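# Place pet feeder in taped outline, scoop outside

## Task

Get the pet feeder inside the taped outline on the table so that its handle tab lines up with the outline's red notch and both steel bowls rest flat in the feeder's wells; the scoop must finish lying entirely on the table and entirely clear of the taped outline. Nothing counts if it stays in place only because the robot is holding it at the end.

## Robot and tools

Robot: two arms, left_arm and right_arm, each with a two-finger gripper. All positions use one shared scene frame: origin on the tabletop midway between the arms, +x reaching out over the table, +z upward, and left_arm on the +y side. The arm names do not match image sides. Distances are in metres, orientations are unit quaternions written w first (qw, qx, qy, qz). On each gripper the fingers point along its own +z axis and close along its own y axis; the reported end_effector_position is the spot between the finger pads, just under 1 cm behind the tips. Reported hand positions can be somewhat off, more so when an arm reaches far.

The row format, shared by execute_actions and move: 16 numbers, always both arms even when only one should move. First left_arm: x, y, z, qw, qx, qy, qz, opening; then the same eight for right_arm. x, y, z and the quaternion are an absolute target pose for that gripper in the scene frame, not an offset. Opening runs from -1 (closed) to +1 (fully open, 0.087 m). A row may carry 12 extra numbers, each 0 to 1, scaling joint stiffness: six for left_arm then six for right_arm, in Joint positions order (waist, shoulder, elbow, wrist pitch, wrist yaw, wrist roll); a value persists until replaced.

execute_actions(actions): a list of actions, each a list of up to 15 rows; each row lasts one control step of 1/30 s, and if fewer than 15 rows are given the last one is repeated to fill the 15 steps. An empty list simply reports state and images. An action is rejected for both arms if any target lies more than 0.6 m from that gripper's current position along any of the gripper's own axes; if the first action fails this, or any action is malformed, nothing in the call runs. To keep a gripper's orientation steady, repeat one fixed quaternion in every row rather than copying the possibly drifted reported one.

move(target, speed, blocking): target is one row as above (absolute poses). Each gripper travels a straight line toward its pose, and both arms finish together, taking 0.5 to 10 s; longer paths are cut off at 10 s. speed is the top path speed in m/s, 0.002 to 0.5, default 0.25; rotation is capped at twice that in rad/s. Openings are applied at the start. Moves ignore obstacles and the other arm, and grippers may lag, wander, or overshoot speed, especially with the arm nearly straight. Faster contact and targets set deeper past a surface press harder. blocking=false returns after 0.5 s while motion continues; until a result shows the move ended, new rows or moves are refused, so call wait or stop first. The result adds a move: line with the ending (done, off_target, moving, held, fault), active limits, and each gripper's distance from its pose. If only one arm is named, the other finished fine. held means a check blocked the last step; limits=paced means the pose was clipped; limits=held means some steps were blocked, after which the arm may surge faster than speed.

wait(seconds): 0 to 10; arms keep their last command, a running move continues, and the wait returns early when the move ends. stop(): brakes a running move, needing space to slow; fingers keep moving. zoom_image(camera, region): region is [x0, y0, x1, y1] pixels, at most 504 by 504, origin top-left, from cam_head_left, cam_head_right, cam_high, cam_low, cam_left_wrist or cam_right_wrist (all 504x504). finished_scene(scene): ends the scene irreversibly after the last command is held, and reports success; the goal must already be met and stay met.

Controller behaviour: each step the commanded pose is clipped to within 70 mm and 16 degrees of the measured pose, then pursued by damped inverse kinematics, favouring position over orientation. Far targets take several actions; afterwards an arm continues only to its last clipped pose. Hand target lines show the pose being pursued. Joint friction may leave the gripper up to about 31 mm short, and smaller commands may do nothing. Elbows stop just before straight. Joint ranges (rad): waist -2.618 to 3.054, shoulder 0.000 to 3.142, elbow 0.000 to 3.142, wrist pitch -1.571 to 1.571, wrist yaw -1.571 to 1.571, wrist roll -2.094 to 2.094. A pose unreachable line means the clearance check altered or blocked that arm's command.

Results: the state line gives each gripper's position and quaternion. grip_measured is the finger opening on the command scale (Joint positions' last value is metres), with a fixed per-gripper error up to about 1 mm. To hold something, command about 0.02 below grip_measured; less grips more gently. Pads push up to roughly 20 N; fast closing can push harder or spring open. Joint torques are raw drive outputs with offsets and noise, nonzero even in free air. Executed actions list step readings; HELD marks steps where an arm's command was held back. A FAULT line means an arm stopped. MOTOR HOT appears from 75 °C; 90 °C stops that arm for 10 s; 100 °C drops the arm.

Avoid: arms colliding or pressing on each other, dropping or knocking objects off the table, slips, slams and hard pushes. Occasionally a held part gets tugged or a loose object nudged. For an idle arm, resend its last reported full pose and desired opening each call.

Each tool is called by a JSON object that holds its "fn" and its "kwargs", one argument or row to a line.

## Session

{"fn": "execute_actions", "kwargs": {
  "actions": []
}}

Scene clock: 0.00 s.
left_arm: end_effector_position=(+0.2248, +0.4303, +0.2153) grip_measured=+0.999 end_effector_quat_wxyz=(+0.426, +0.224, +0.854, +0.197) | right_arm: end_effector_position=(+0.5802, -0.3334, +0.1655) grip_measured=+0.992 end_effector_quat_wxyz=(-0.157, +0.683, -0.661, +0.266)
Joint positions: left_arm=[ 0.515  0.598  0.854 -0.858  0.152  0.794  0.087] | right_arm=[ 0.047  2.171  2.05  -0.838  0.155 -1.622  0.087]
Joint velocities: left_arm=[ 0.012 -0.012  0.002 -0.037 -0.037 -0.007 -0.001] | right_arm=[-0.022 -0.022 -0.002  0.051 -0.022 -0.022  0.001]
Joint torques (N m, as the arm reports them, + toward a larger angle): no reading
Motor temperatures (°C, as the motors report them): left_arm=[24 35 29 27 25 25] | right_arm=[25 23 26 28 24 25]
Hand target (left_arm): +0.225, +0.430, +0.215; +0.426, +0.224, +0.854, +0.197
Hand target (right_arm): +0.580, -0.333, +0.165; -0.157, +0.683, -0.661, +0.266
Joint stiffness scale: left_arm=[1. 1. 1. 1. 1. 1.] | right_arm=[1. 1. 1. 1. 1. 1.]

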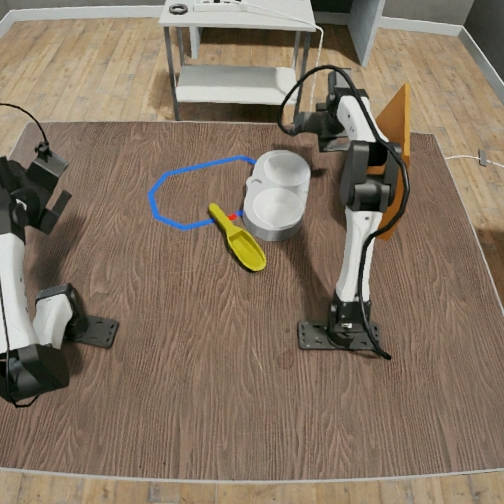

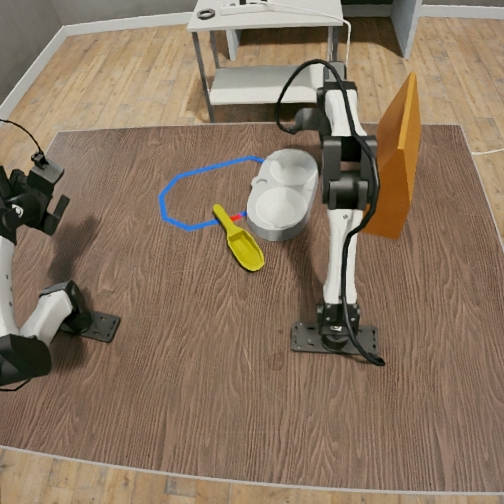

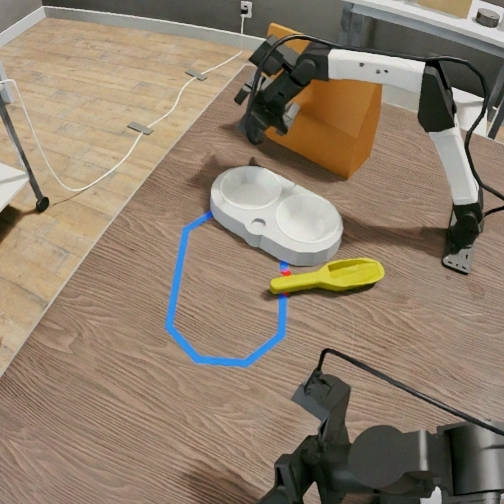

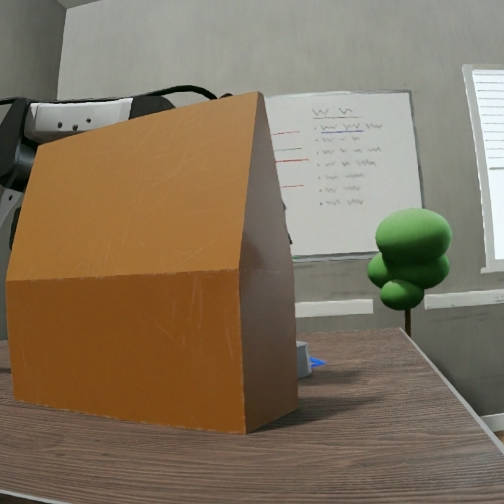

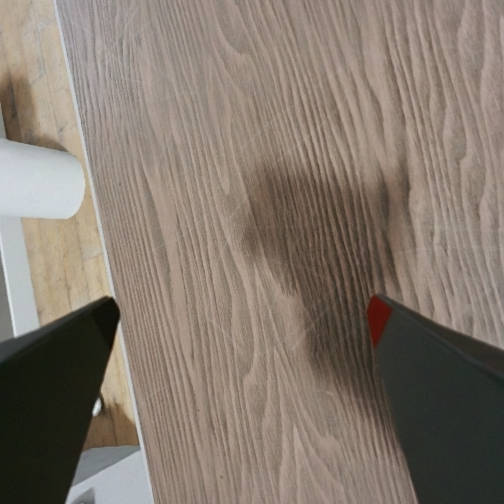

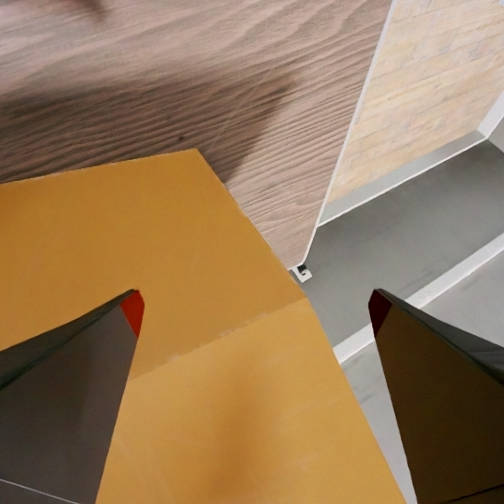

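{"fn": "move", "kwargs": {
  "target": [0.33,0.17,0.29,0.40,0,0.917,0,1,0.40,-0.11,0.29,0.40,0,0.917,0,1],
  "speed": 0.3
}}

Scene clock: 13.63 s.
left_arm: end_effector_position=(+0.3329, +0.1793, +0.2921) grip_measured=+0.999 end_effector_quat_wxyz=(+0.403, +0.001, +0.915, +0.002) | right_arm: end_effector_position=(+0.4012, -0.1081, +0.2859) grip_measured=+0.992 end_effector_quat_wxyz=(+0.393, -0.004, +0.919, +0.007)
Joint positions: left_arm=[-0.543  1.5    1.761 -1.137 -0.497 -0.512  0.087] | right_arm=[ 0.56   1.72   1.964 -1.077  0.369  0.391  0.087]
Joint velocities: left_arm=[-0.007 -0.017 -0.027 -0.037 -0.007 -0.037 -0.001] | right_arm=[-0.002 -0.007 -0.007  0.037  0.037  0.081  0.001]
Joint torques (N m, as the arm reports them, + toward a larger angle): left_arm=[-0.36 -4.94  7.78  1.48 -0.12 -0.16] | right_arm=[ 0.65 -7.28  6.98  1.47  0.24  0.05]
Motor temperatures (°C, as the motors report them): left_arm=[24 34 31 30 25 25] | right_arm=[25 29 28 30 24 25]
Hand target (left_arm): +0.333, +0.175, +0.292; +0.400, +0.002, +0.917, +0.004
Hand target (right_arm): +0.396, -0.110, +0.291; +0.398, +0.002, +0.918, +0.006
Off the commanded pose (left_arm): 0.010 m, 1 deg.
Off the commanded pose (right_arm): 0.005 m, 1 deg.
Joint stiffness scale: left_arm=[1. 1. 1. 1. 1. 1.] | right_arm=[1. 1. 1. 1. 1. 1.]
move: done

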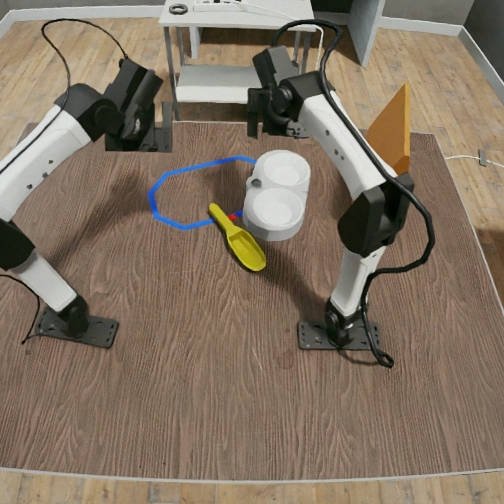

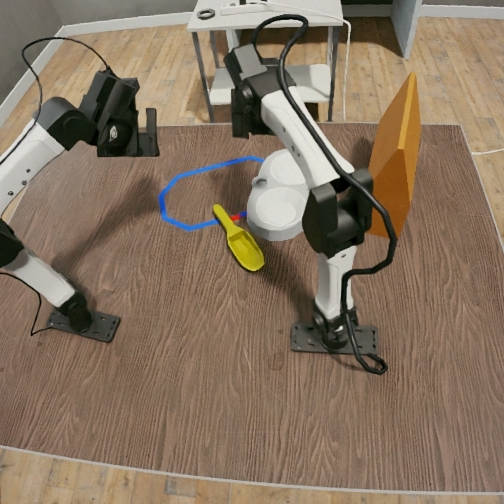

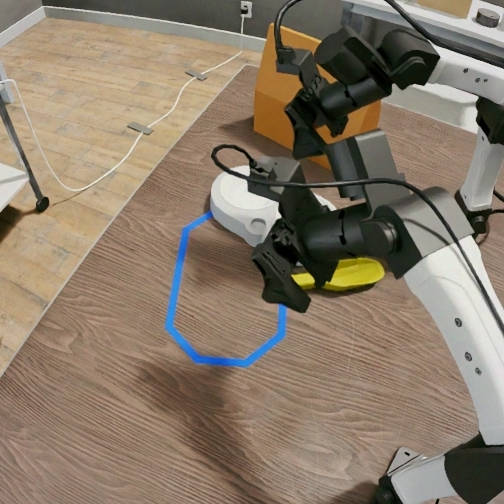

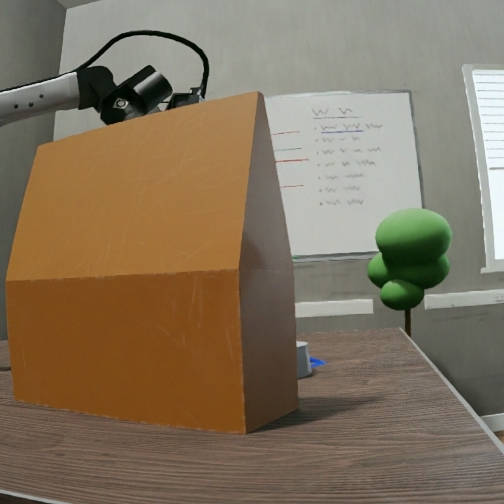

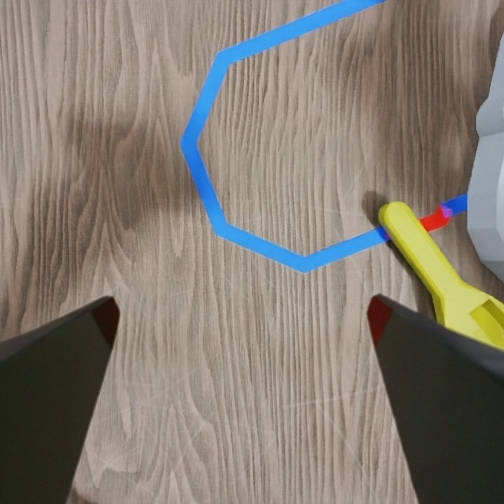

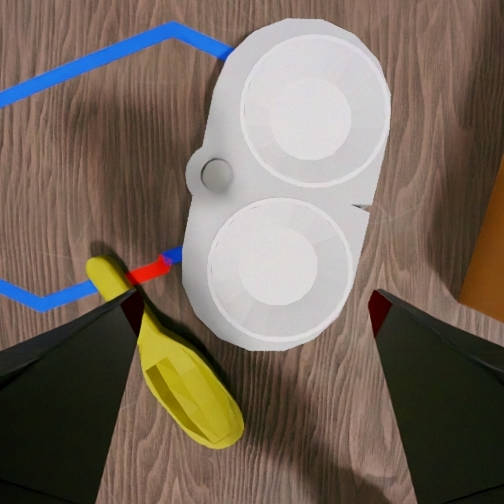

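{"fn": "move", "kwargs": {
  "target": [0.325,-0.005,0.075,0,-0.309,0.951,0,0.5,0.42,-0.22,0.2,0.25,0.043,0.967,-0.01,0],
  "speed": 0.3
}}

Scene clock: 35.50 s.
left_arm: end_effector_position=(+0.3327, -0.0015, +0.0811) grip_measured=+0.500 end_effector_quat_wxyz=(+0.007, -0.311, +0.950, -0.006) | right_arm: end_effector_position=(+0.4272, -0.2193, +0.2094) grip_measured=+0.000 end_effector_quat_wxyz=(+0.269, +0.047, +0.962, -0.014)
Joint positions: left_arm=[-0.614  2.443  2.393 -1.505 -0.006 -1.4    0.066] | right_arm=[ 0.209  1.808  1.869 -1.105  0.15   0.25   0.044]
Joint velocities: left_arm=[ 0.017 -0.017  0.007 -0.007 -0.037  0.022  0.   ] | right_arm=[-0.012 -0.002 -0.007  0.037 -0.066  0.037 -0.001]
Joint torques (N m, as the arm reports them, + toward a larger angle): left_arm=[ -0.51 -13.46   7.31   0.23   0.06  -0.14] | right_arm=[-0.28 -6.52  5.73  1.21 -0.15 -0.12]
Motor temperatures (°C, as the motors report them): left_arm=[24 35 35 30 25 25] | right_arm=[25 32 29 31 24 25]
Hand target (left_arm): +0.328, -0.005, +0.078; +0.001, -0.310, +0.951, +0.000
Hand target (right_arm): +0.423, -0.221, +0.199; +0.252, +0.043, +0.967, -0.015
Off the commanded pose (left_arm): 0.010 m, 1 deg.
Off the commanded pose (right_arm): 0.012 m, 2 deg.
Joint stiffness scale: left_arm=[1. 1. 1. 1. 1. 1.] | right_arm=[1. 1. 1. 1. 1. 1.]
move: off_target (right_arm)

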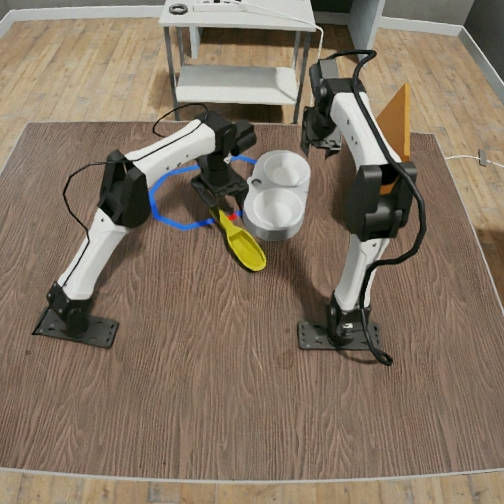

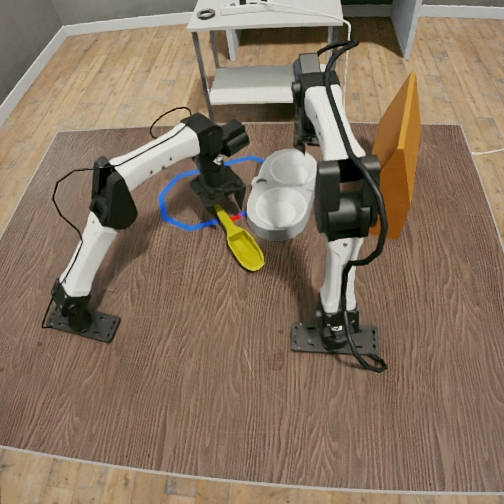

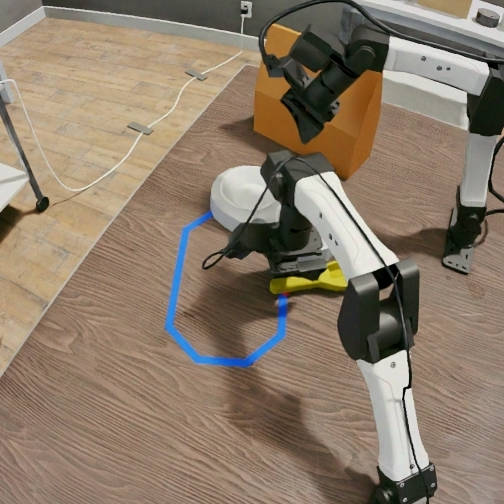

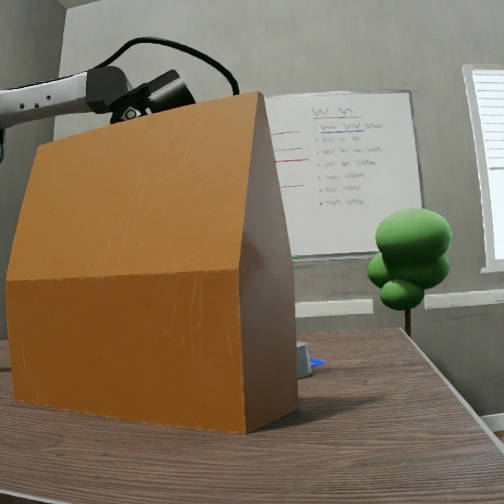

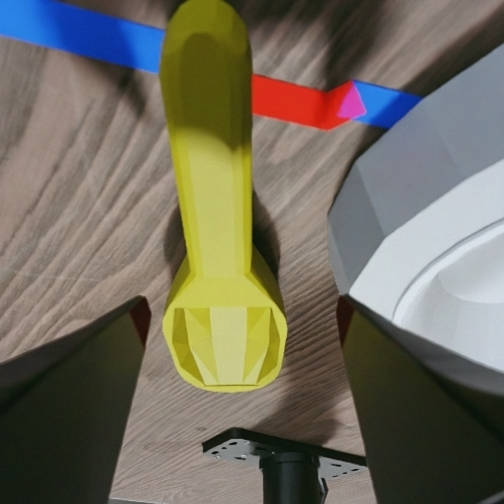

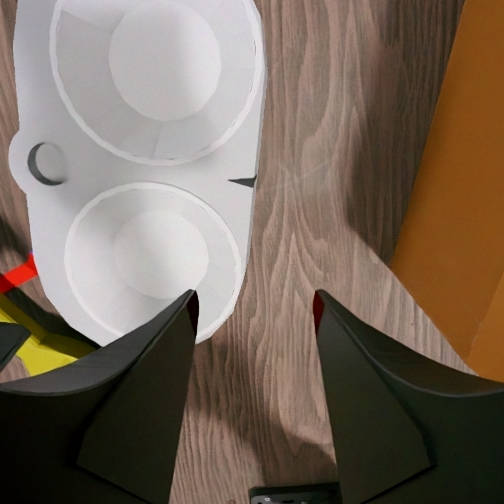

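{"fn": "move", "kwargs": {
  "target": [0.324,0.0,0.022,0,-0.309,0.951,0,0.25,0.427,-0.219,0.209,0.269,0.047,0.962,-0.014,0],
  "speed": 0.12
}}

{"fn": "execute_actions", "kwargs": {
  "actions": [
    [[0.324,0.0,0.02,0,-0.309,0.951,0,-0.25,0.427,-0.219,0.209,0.269,0.047,0.962,-0.014,0]],
    [[0.324,0.0,0.02,0,-0.309,0.951,0,-0.5,0.427,-0.219,0.209,0.269,0.047,0.962,-0.014,0]]
  ]
}}

Scene clock: 45.93 s.
left_arm: end_effector_position=(+0.3269, +0.0035, +0.0183) grip_measured=+0.250 end_effector_quat_wxyz=(-0.003, -0.311, +0.950, +0.009) | right_arm: end_effector_position=(+0.4272, -0.2194, +0.2094) grip_measured=+0.000 end_effector_quat_wxyz=(+0.269, +0.047, +0.962, -0.014)
Joint positions: left_arm=[-0.614  2.427  2.112 -1.274 -0.004 -1.401  0.055] | right_arm=[ 0.209  1.808  1.869 -1.105  0.15   0.25   0.044]
Joint velocities: left_arm=[-0.002 -0.002  0.012 -0.022 -0.037 -0.007  0.001] | right_arm=[-0.017 -0.007 -0.012 -0.051 -0.007  0.007 -0.   ]
Joint torques (N m, as the arm reports them, + toward a larger angle): left_arm=[ -0.19 -17.09   4.09   0.5    0.09  -0.12] | right_arm=[-0.08 -7.13  6.97  1.26  0.02 -0.01]
Motor temperatures (°C, as the motors report them): left_arm=[24 40 36 29 25 25] | right_arm=[25 32 30 31 24 25]
Hand target (left_arm): +0.324, -0.000, +0.022; -0.000, -0.309, +0.951, +0.000
Hand target (right_arm): +0.427, -0.219, +0.209; +0.269, +0.047, +0.962, -0.014
Off the commanded pose (left_arm): 0.006 m, 1 deg.
Off the commanded pose (right_arm): 0.001 m, 0 deg.
Joint stiffness scale: left_arm=[1. 1. 1. 1. 1. 1.] | right_arm=[1. 1. 1. 1. 1. 1.]
move: done

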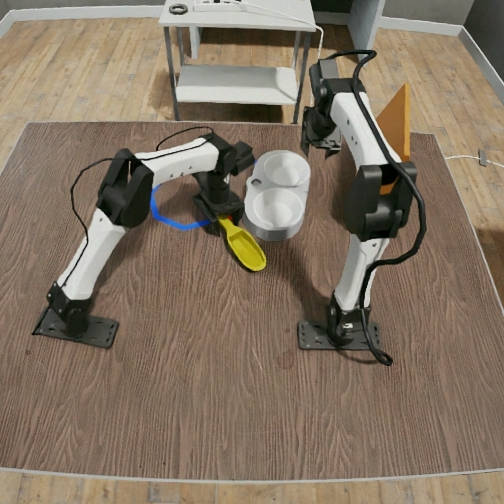

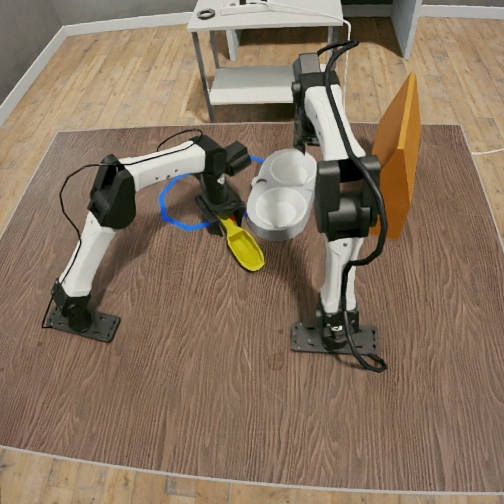

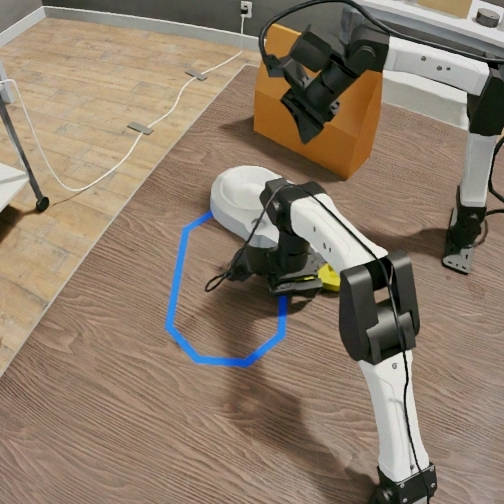

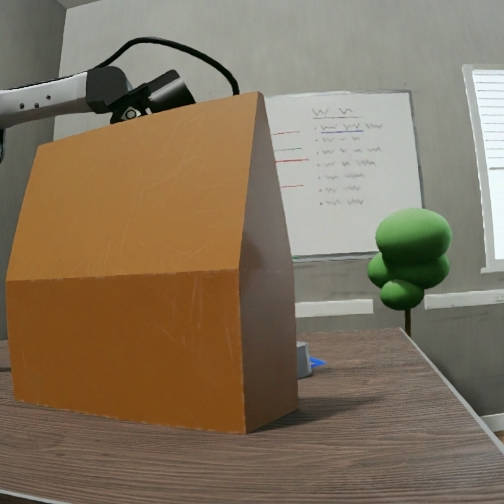

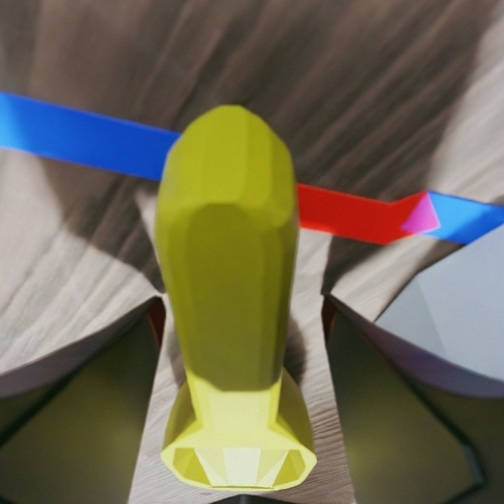

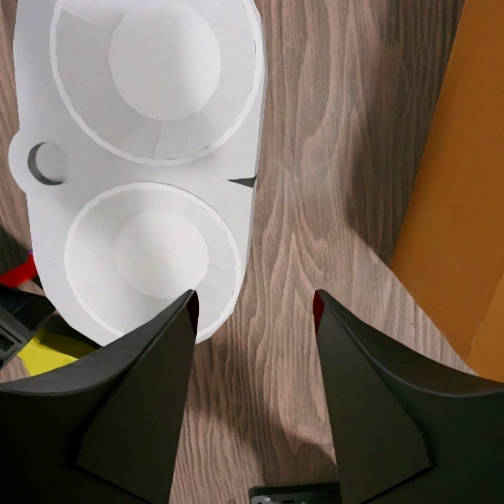

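Scene clock: 46.93 s.
left_arm: end_effector_position=(+0.3286, +0.0016, +0.0183) grip_measured=-0.420 end_effector_quat_wxyz=(-0.001, -0.311, +0.950, +0.004) | right_arm: end_effector_position=(+0.4272, -0.2194, +0.2094) grip_measured=+0.000 end_effector_quat_wxyz=(+0.269, +0.047, +0.962, -0.014)
Joint positions: left_arm=[-0.614  2.427  2.112 -1.264 -0.003 -1.402  0.025] | right_arm=[ 0.209  1.808  1.869 -1.105  0.15   0.25   0.044]
Joint velocities: left_arm=[ 0.032 -0.007  0.002 -0.066  0.007 -0.037  0.   ] | right_arm=[ 0.007  0.007  0.007 -0.037  0.037  0.022  0.   ]
Joint torques (N m, as the arm reports them, + toward a larger angle): left_arm=[ -0.35 -17.14   3.51   0.54   0.08  -0.11] | right_arm=[ 0.21 -6.95  7.38  1.28 -0.01  0.01]
Motor temperatures (°C, as the motors report them): left_arm=[24 41 36 29 25 25] | right_arm=[25 32 30 31 24 25]
Hand target (left_arm): +0.324, -0.000, +0.020; -0.000, -0.309, +0.951, +0.000
Hand target (right_arm): +0.427, -0.219, +0.209; +0.269, +0.047, +0.962, -0.014
Off the commanded pose (left_arm): 0.005 m, 1 deg.
Off the commanded pose (right_arm): 0.001 m, 0 deg.
Joint stiffness scale: left_arm=[1. 1. 1. 1. 1. 1.] | right_arm=[1. 1. 1. 1. 1. 1.]
Step readings (end_effector_position; steps 1 to 15: 1st action; 16 to 30: 2nd action):
0: left_arm (+0.3269, +0.0035, +0.0183) | right_arm (+0.4272, -0.2194, +0.2094)
1: left_arm (+0.3271, +0.0033, +0.0183) | right_arm (+0.4272, -0.2194, +0.2094)
2: left_arm (+0.3274, +0.0030, +0.0183) | right_arm (+0.4272, -0.2194, +0.2094)
4: left_arm (+0.3278, +0.0026, +0.0183) | right_arm (+0.4272, -0.2194, +0.2094)
8: left_arm (+0.3283, +0.0021, +0.0183) | right_arm (+0.4272, -0.2194, +0.2094)
15: left_arm (+0.3285, +0.0019, +0.0182) | right_arm (+0.4272, -0.2194, +0.2094)
16: left_arm (+0.3285, +0.0019, +0.0182) | right_arm (+0.4272, -0.2194, +0.2094)
17: left_arm (+0.3285, +0.0017, +0.0183) | right_arm (+0.4272, -0.2194, +0.2094)
19: left_arm (+0.3286, +0.0016, +0.0183) | right_arm (+0.4272, -0.2194, +0.2094)
23: left_arm (+0.3286, +0.0016, +0.0183) | right_arm (+0.4272, -0.2194, +0.2094)
30: end_effector_position above

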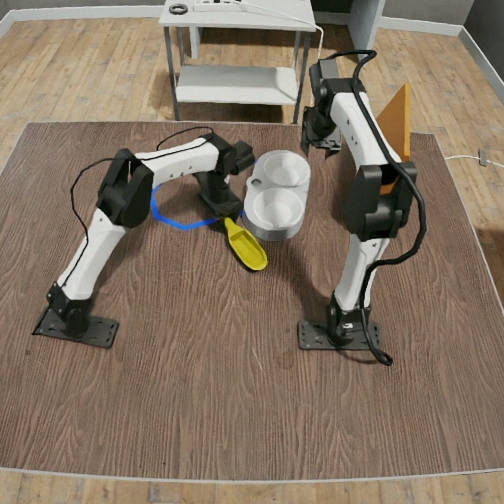

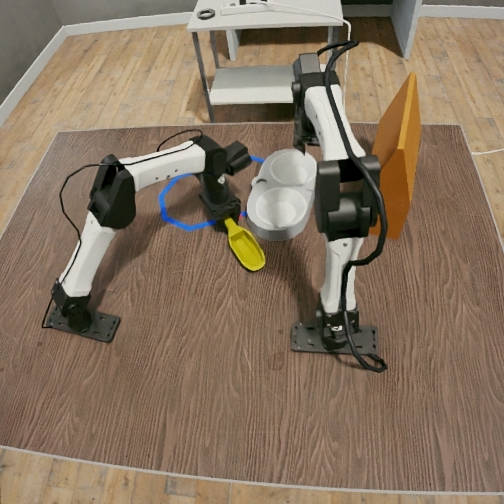

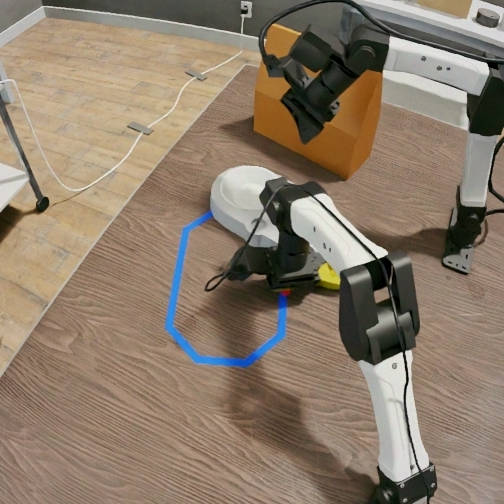

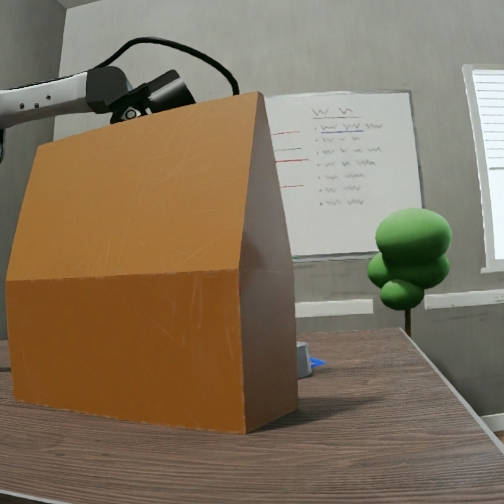

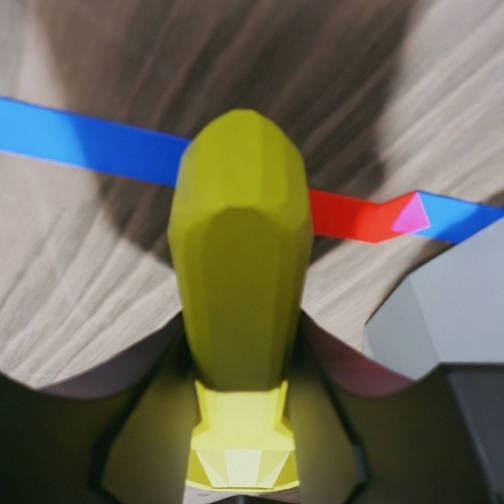

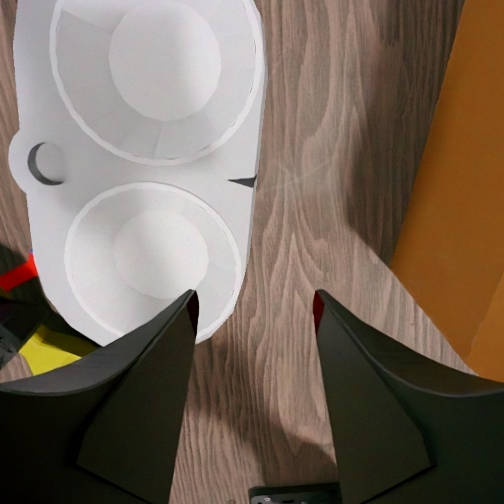

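{"fn": "move", "kwargs": {
  "target": [0.19,0.19,0.022,0,-0.309,0.951,0,-0.5,0.472,-0.05,0.10,0.174,0.043,0.984,-0.008,0],
  "speed": 0.2
}}

Scene clock: 55.53 s.
left_arm: end_effector_position=(+0.1864, +0.1857, +0.0203) grip_measured=-0.422 end_effector_quat_wxyz=(-0.004, -0.309, +0.951, +0.009) | right_arm: end_effector_position=(+0.4668, -0.0487, +0.0955) grip_measured=+0.000 end_effector_quat_wxyz=(+0.170, +0.039, +0.985, -0.006)
Joint positions: left_arm=[-0.477  1.563  0.881 -0.908 -0.004 -1.258  0.025] | right_arm=[ 0.518  2.456  2.477 -1.303  0.183  0.553  0.044]
Joint velocities: left_arm=[-0.012  0.017 -0.007  0.051 -0.007 -0.007 -0.001] | right_arm=[-0.012 -0.007 -0.002  0.022 -0.022  0.022  0.001]
Joint torques (N m, as the arm reports them, + toward a larger angle): left_arm=[ 1.04 -8.63  3.68  0.53  0.1   0.02] | right_arm=[ -0.07 -10.19   9.31   0.69   0.11   0.02]
Motor temperatures (°C, as the motors report them): left_arm=[24 45 35 29 25 25] | right_arm=[25 33 31 31 24 25]
Hand target (left_arm): +0.186, +0.188, +0.021; -0.001, -0.309, +0.951, -0.000
Hand target (right_arm): +0.469, -0.048, +0.098; +0.173, +0.044, +0.984, -0.006
Off the commanded pose (left_arm): 0.006 m, 1 deg.
Off the commanded pose (right_arm): 0.007 m, 1 deg.
Joint stiffness scale: left_arm=[1. 1. 1. 1. 1. 1.] | right_arm=[1. 1. 1. 1. 1. 1.]
move: done

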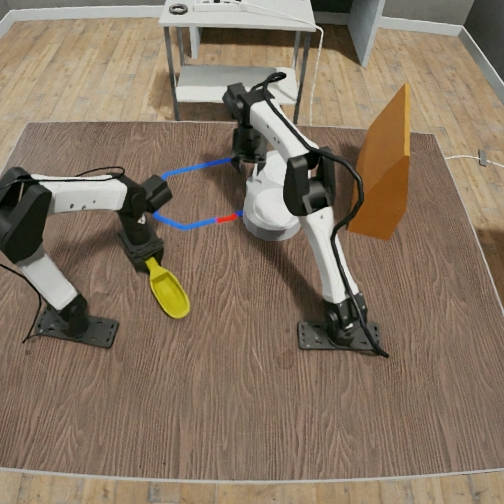

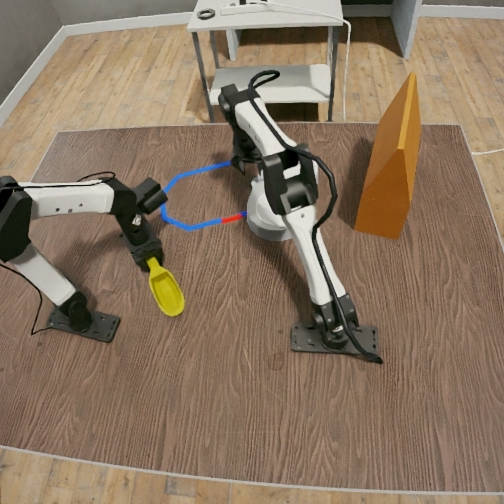

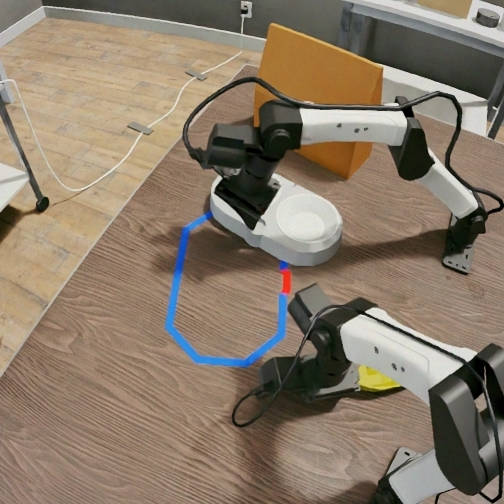

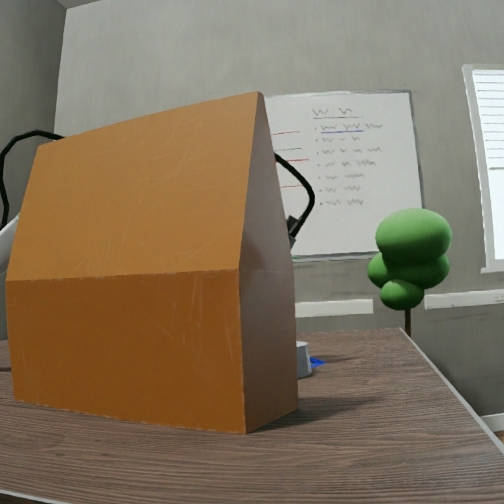

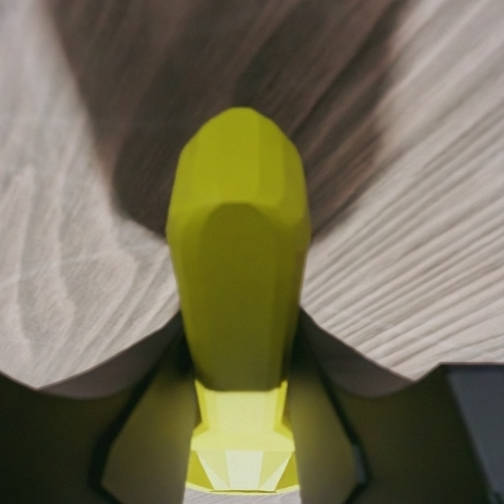

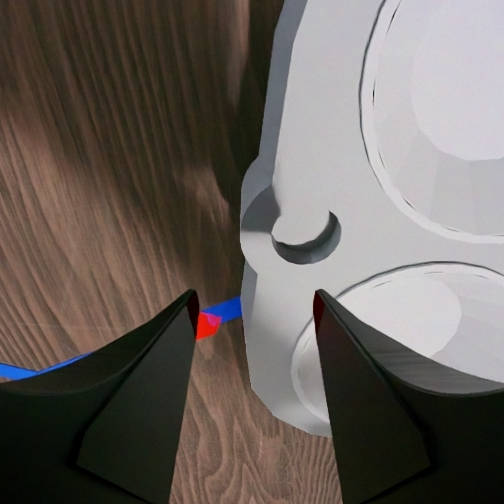

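{"fn": "move", "kwargs": {
  "target": [0.186,0.186,0.015,0,-0.309,0.951,0,0.2,0.472,-0.049,0.058,0.174,0.043,0.984,-0.008,-0.2],
  "speed": 0.08
}}

Scene clock: 63.43 s.
left_arm: end_effector_position=(+0.1971, +0.1835, +0.0223) grip_measured=+0.200 end_effector_quat_wxyz=(+0.010, -0.315, +0.949, -0.009) | right_arm: end_effector_position=(+0.4692, -0.0476, +0.0512) grip_measured=-0.200 end_effector_quat_wxyz=(+0.161, +0.038, +0.986, -0.012)
Joint positions: left_arm=[-0.458  1.551  0.881 -0.874 -0.005 -1.254  0.052] | right_arm=[ 0.518  2.456  2.301 -1.147  0.185  0.553  0.035]
Joint velocities: left_arm=[-0.017  0.012  0.017 -0.037 -0.007 -0.037 -0.   ] | right_arm=[ 0.007  0.012 -0.012 -0.081  0.007 -0.022  0.   ]
Joint torques (N m, as the arm reports them, + toward a larger angle): left_arm=[-0.72 -6.51  3.07  0.51  0.1  -0.07] | right_arm=[ -0.19 -12.54   5.38   1.03   0.15   0.02]
Motor temperatures (°C, as the motors report them): left_arm=[24 44 34 28 25 25] | right_arm=[25 35 32 30 24 25]
Hand target (left_arm): +0.186, +0.186, +0.015; -0.000, -0.309, +0.951, +0.000
Hand target (right_arm): +0.472, -0.049, +0.058; +0.173, +0.043, +0.984, -0.008
Off the commanded pose (left_arm): 0.014 m, 2 deg.
Off the commanded pose (right_arm): 0.007 m, 2 deg.
Joint stiffness scale: left_arm=[1. 1. 1. 1. 1. 1.] | right_arm=[1. 1. 1. 1. 1. 1.]
move: off_target (left_arm)

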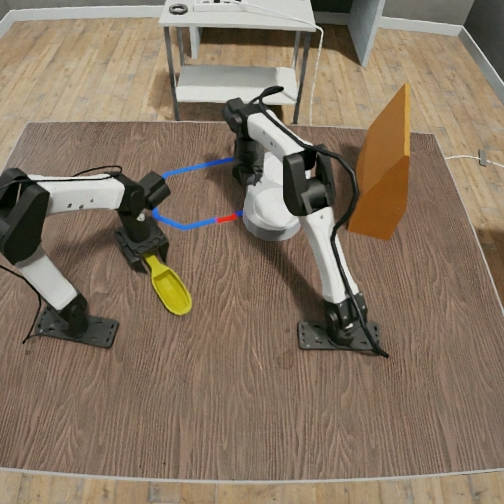

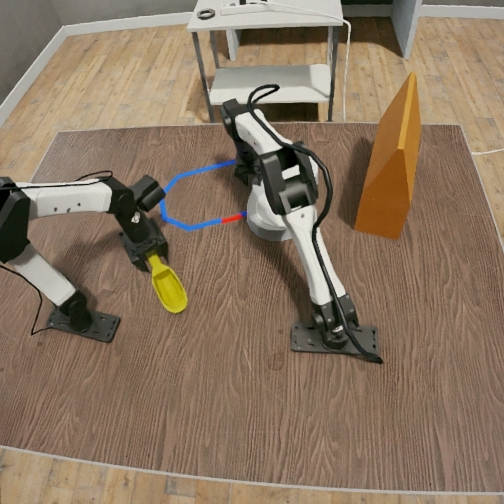

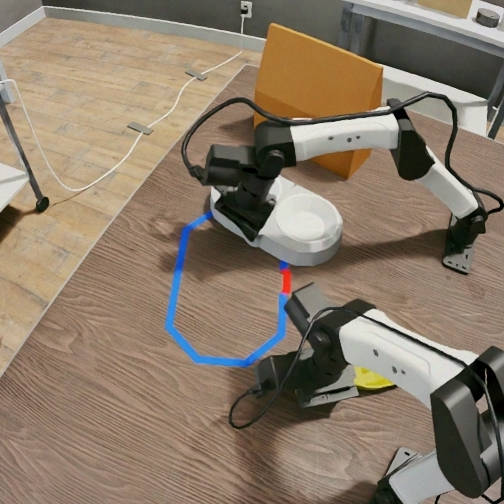

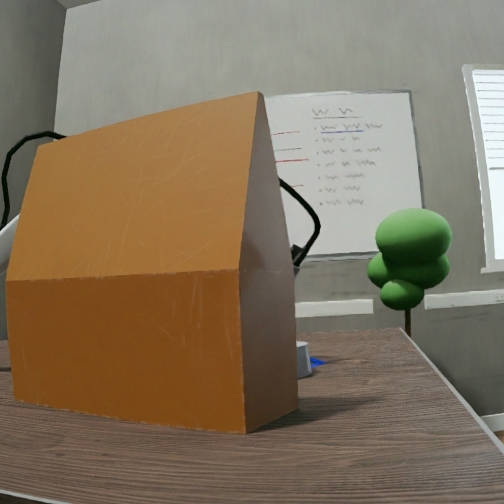

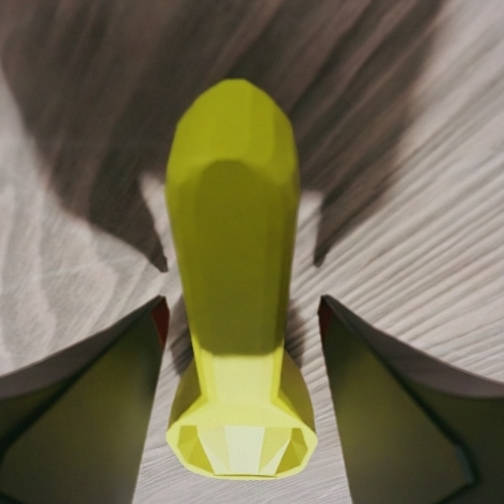

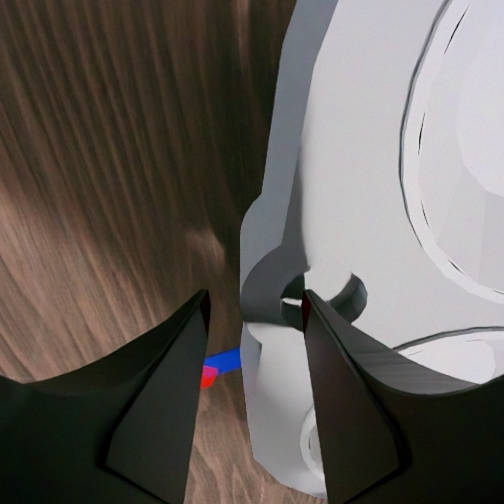

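{"fn": "execute_actions", "kwargs": {
  "actions": [
    [[0.197,0.184,0.06,0,-0.309,0.951,0,0.2,0.470,-0.049,0.04,0.165,0.043,0.985,-0.008,-0.2]],
    [[0.197,0.184,0.11,0,-0.309,0.951,0,0.2,0.470,-0.049,0.04,0.165,0.043,0.985,-0.008,-0.5]],
    [[0.19,0.23,0.14,0,-0.309,0.951,0,0.2,0.470,-0.049,0.04,0.165,0.043,0.985,-0.008,-0.8]]
  ]
}}

Scene clock: 77.27 s.
left_arm: end_effector_position=(+0.1890, +0.2267, +0.1324) grip_measured=+0.200 end_effector_quat_wxyz=(-0.003, -0.312, +0.950, +0.003) | right_arm: end_effector_position=(+0.4723, -0.0484, +0.0477) grip_measured=-0.642 end_effector_quat_wxyz=(+0.170, +0.038, +0.985, -0.010)
Joint positions: left_arm=[-0.315  1.387  1.181 -1.373  0.001 -1.104  0.052] | right_arm=[ 0.516  2.44   2.256 -1.1    0.19   0.549  0.016]
Joint velocities: left_arm=[ 0.012 -0.007 -0.022 -0.081 -0.007  0.11   0.   ] | right_arm=[-0.012  0.002  0.007 -0.11  -0.051 -0.007  0.001]
Joint torques (N m, as the arm reports them, + toward a larger angle): left_arm=[ 1.06 -6.01  7.29  0.15  0.05  0.03] | right_arm=[ -0.21 -11.11   4.33   1.11  -0.06   0.06]
Motor temperatures (°C, as the motors report them): left_arm=[24 41 33 28 25 25] | right_arm=[25 42 31 30 24 25]
Hand target (left_arm): +0.189, +0.229, +0.140; -0.000, -0.309, +0.951, -0.001
Hand target (right_arm): +0.470, -0.049, +0.040; +0.164, +0.043, +0.985, -0.008
Off the commanded pose (left_arm): 0.008 m, 1 deg.
Off the commanded pose (right_arm): 0.008 m, 1 deg.
Joint stiffness scale: left_arm=[1. 1. 1. 1. 1. 1.] | right_arm=[1. 1. 1. 1. 1. 1.]
Step readings (end_effector_position; steps 1 to 15: 1st action; 16 to 30: 2nd action; 31 to 45: 3rd action):
0: left_arm (+0.1971, +0.1835, +0.0223) | right_arm (+0.4696, -0.0474, +0.0513)
1: left_arm (+0.1962, +0.1840, +0.0253) | right_arm (+0.4697, -0.0473, +0.0496)
2: left_arm (+0.1957, +0.1841, +0.0309) | right_arm (+0.4692, -0.0476, +0.0476)
4: left_arm (+0.2015, +0.1801, +0.0429) | right_arm (+0.4696, -0.0475, +0.0485)
8: left_arm (+0.2036, +0.1787, +0.0517) | right_arm (+0.4702, -0.0472, +0.0480)
15: left_arm (+0.1964, +0.1838, +0.0520) | right_arm (+0.4701, -0.0473, +0.0474)
16: left_arm (+0.1953, +0.1843, +0.0567) | right_arm (+0.4702, -0.0480, +0.0475)
17: left_arm (+0.1953, +0.1842, +0.0651) | right_arm (+0.4706, -0.0489, +0.0475)
19: left_arm (+0.2032, +0.1785, +0.0852) | right_arm (+0.4709, -0.0494, +0.0475)
23: left_arm (+0.2081, +0.1750, +0.1040) | right_arm (+0.4710, -0.0495, +0.0475)
30: left_arm (+0.1989, +0.1816, +0.1044) | right_arm (+0.4710, -0.0495, +0.0475)
31: left_arm (+0.1983, +0.1844, +0.1067) | right_arm (+0.4712, -0.0488, +0.0475)
32: left_arm (+0.1983, +0.1920, +0.1109) | right_arm (+0.4721, -0.0486, +0.0477)
34: left_arm (+0.1998, +0.2087, +0.1216) | right_arm (+0.4723, -0.0484, +0.0477)
38: left_arm (+0.1952, +0.2229, +0.1318) | right_arm (+0.4723, -0.0484, +0.0477)
45: end_effector_position above

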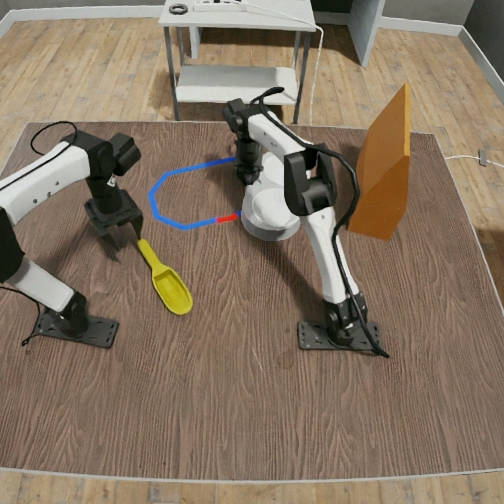

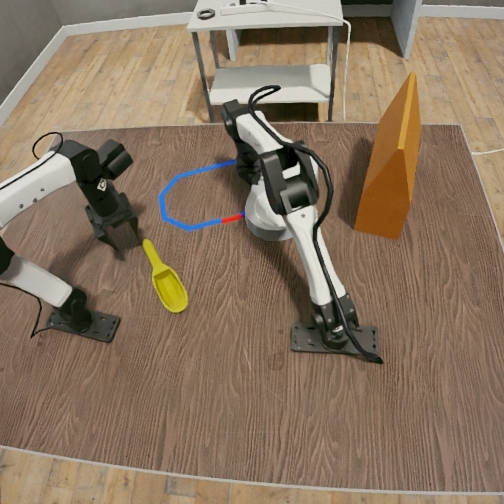

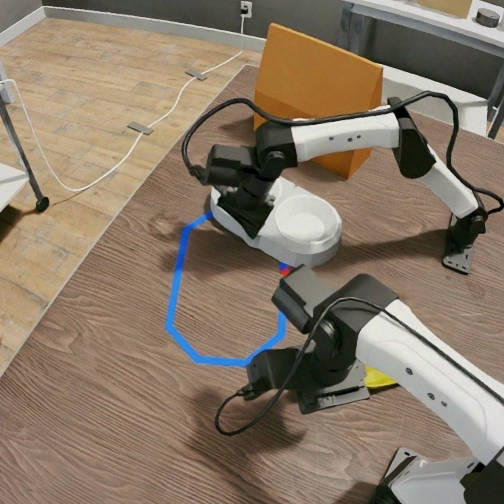

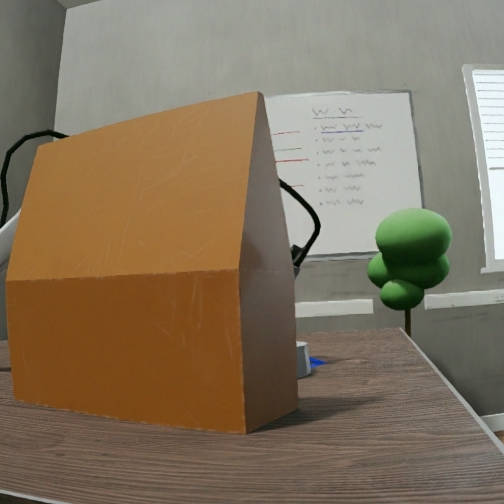

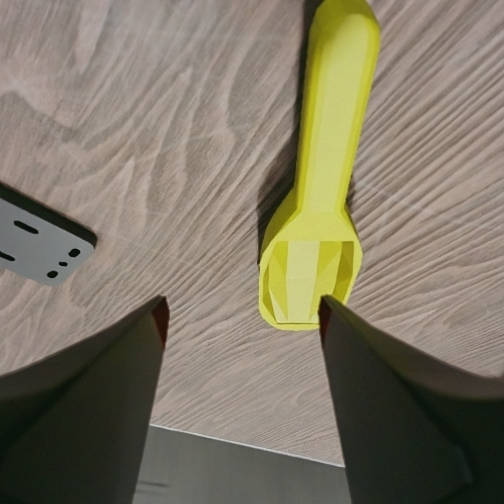

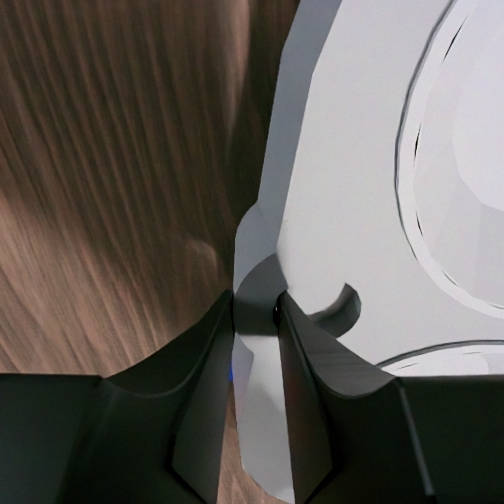

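{"fn": "move", "kwargs": {
  "target": [0.15,0.42,0.13,0,-0.309,0.951,0,0.2,0.40,0.10,0.044,0.154,-0.417,0.892,0.072,-0.8],
  "speed": 0.12
}}

Scene clock: 92.30 s.
left_arm: end_effector_position=(+0.1489, +0.4151, +0.1317) grip_measured=+0.200 end_effector_quat_wxyz=(+0.006, -0.309, +0.951, -0.001) | right_arm: end_effector_position=(+0.4027, +0.0887, +0.0488) grip_measured=-0.656 end_effector_quat_wxyz=(+0.160, -0.401, +0.900, +0.058)
Joint positions: left_arm=[ 0.666  1.209  1.053 -1.404  0.004 -0.117  0.052] | right_arm=[ 0.79   2.558  2.472 -1.143  0.002 -0.064  0.015]
Joint velocities: left_arm=[ 0.002 -0.002  0.002  0.007 -0.022  0.007  0.001] | right_arm=[-0.002 -0.002  0.007  0.051 -0.066  0.007  0.   ]
Joint torques (N m, as the arm reports them, + toward a larger angle): left_arm=[ 1.13 -2.74  5.35  0.43  0.16  0.01] | right_arm=[  0.85 -10.33   9.28   0.93  -0.58  -0.23]
Motor temperatures (°C, as the motors report them): left_arm=[24 40 34 28 25 25] | right_arm=[25 45 31 30 24 25]
Hand target (left_arm): +0.147, +0.415, +0.130; -0.000, -0.309, +0.951, -0.005
Hand target (right_arm): +0.396, +0.099, +0.044; +0.153, -0.417, +0.893, +0.075
Off the commanded pose (left_arm): 0.005 m, 1 deg.
Off the commanded pose (right_arm): 0.013 m, 3 deg.
Joint stiffness scale: left_arm=[1. 1. 1. 1. 1. 1.] | right_arm=[1. 1. 1. 1. 1. 1.]
move: off_target (right_arm)

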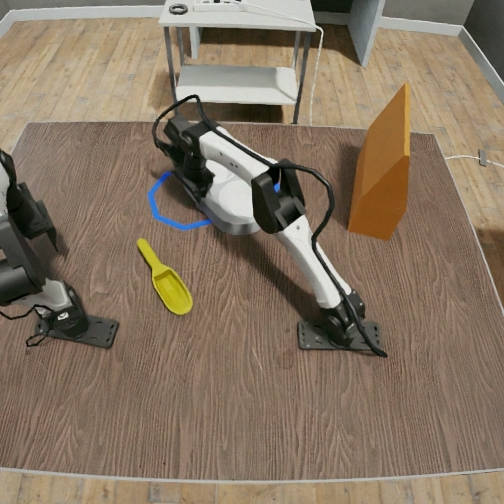

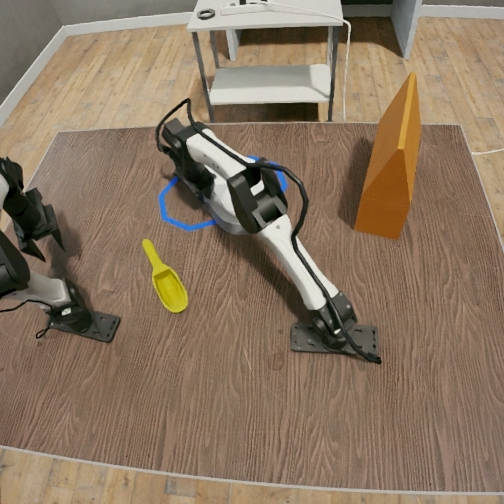

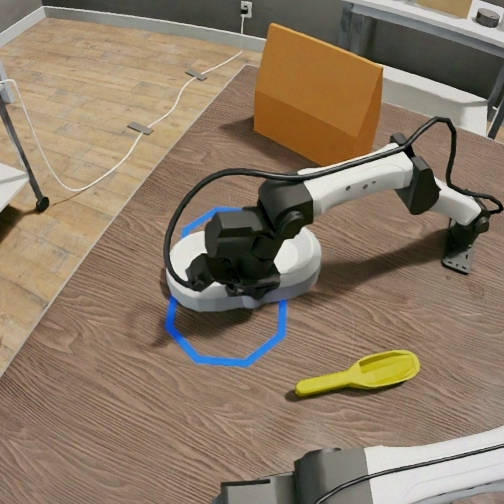

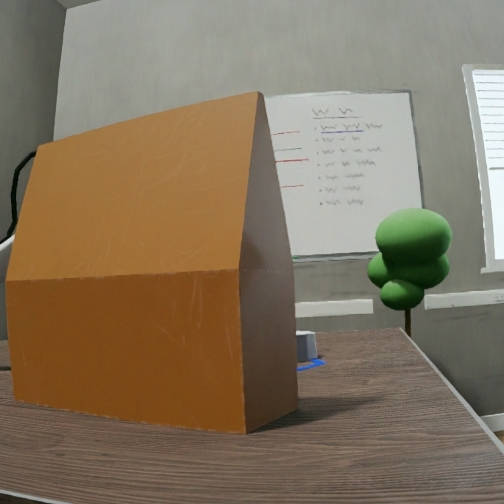

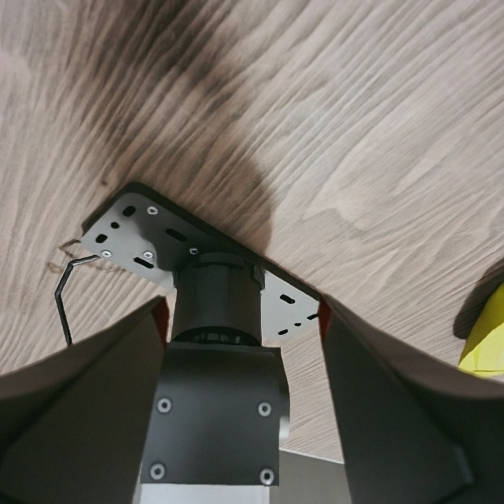

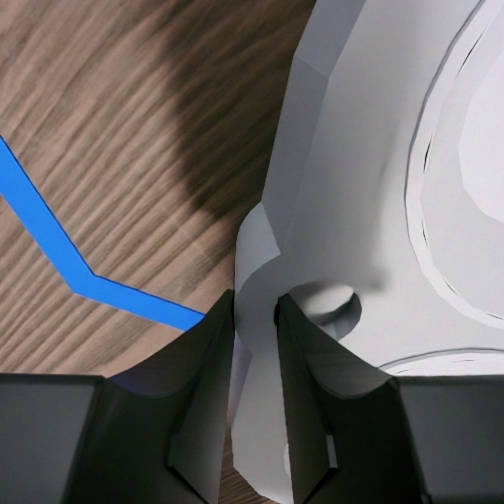

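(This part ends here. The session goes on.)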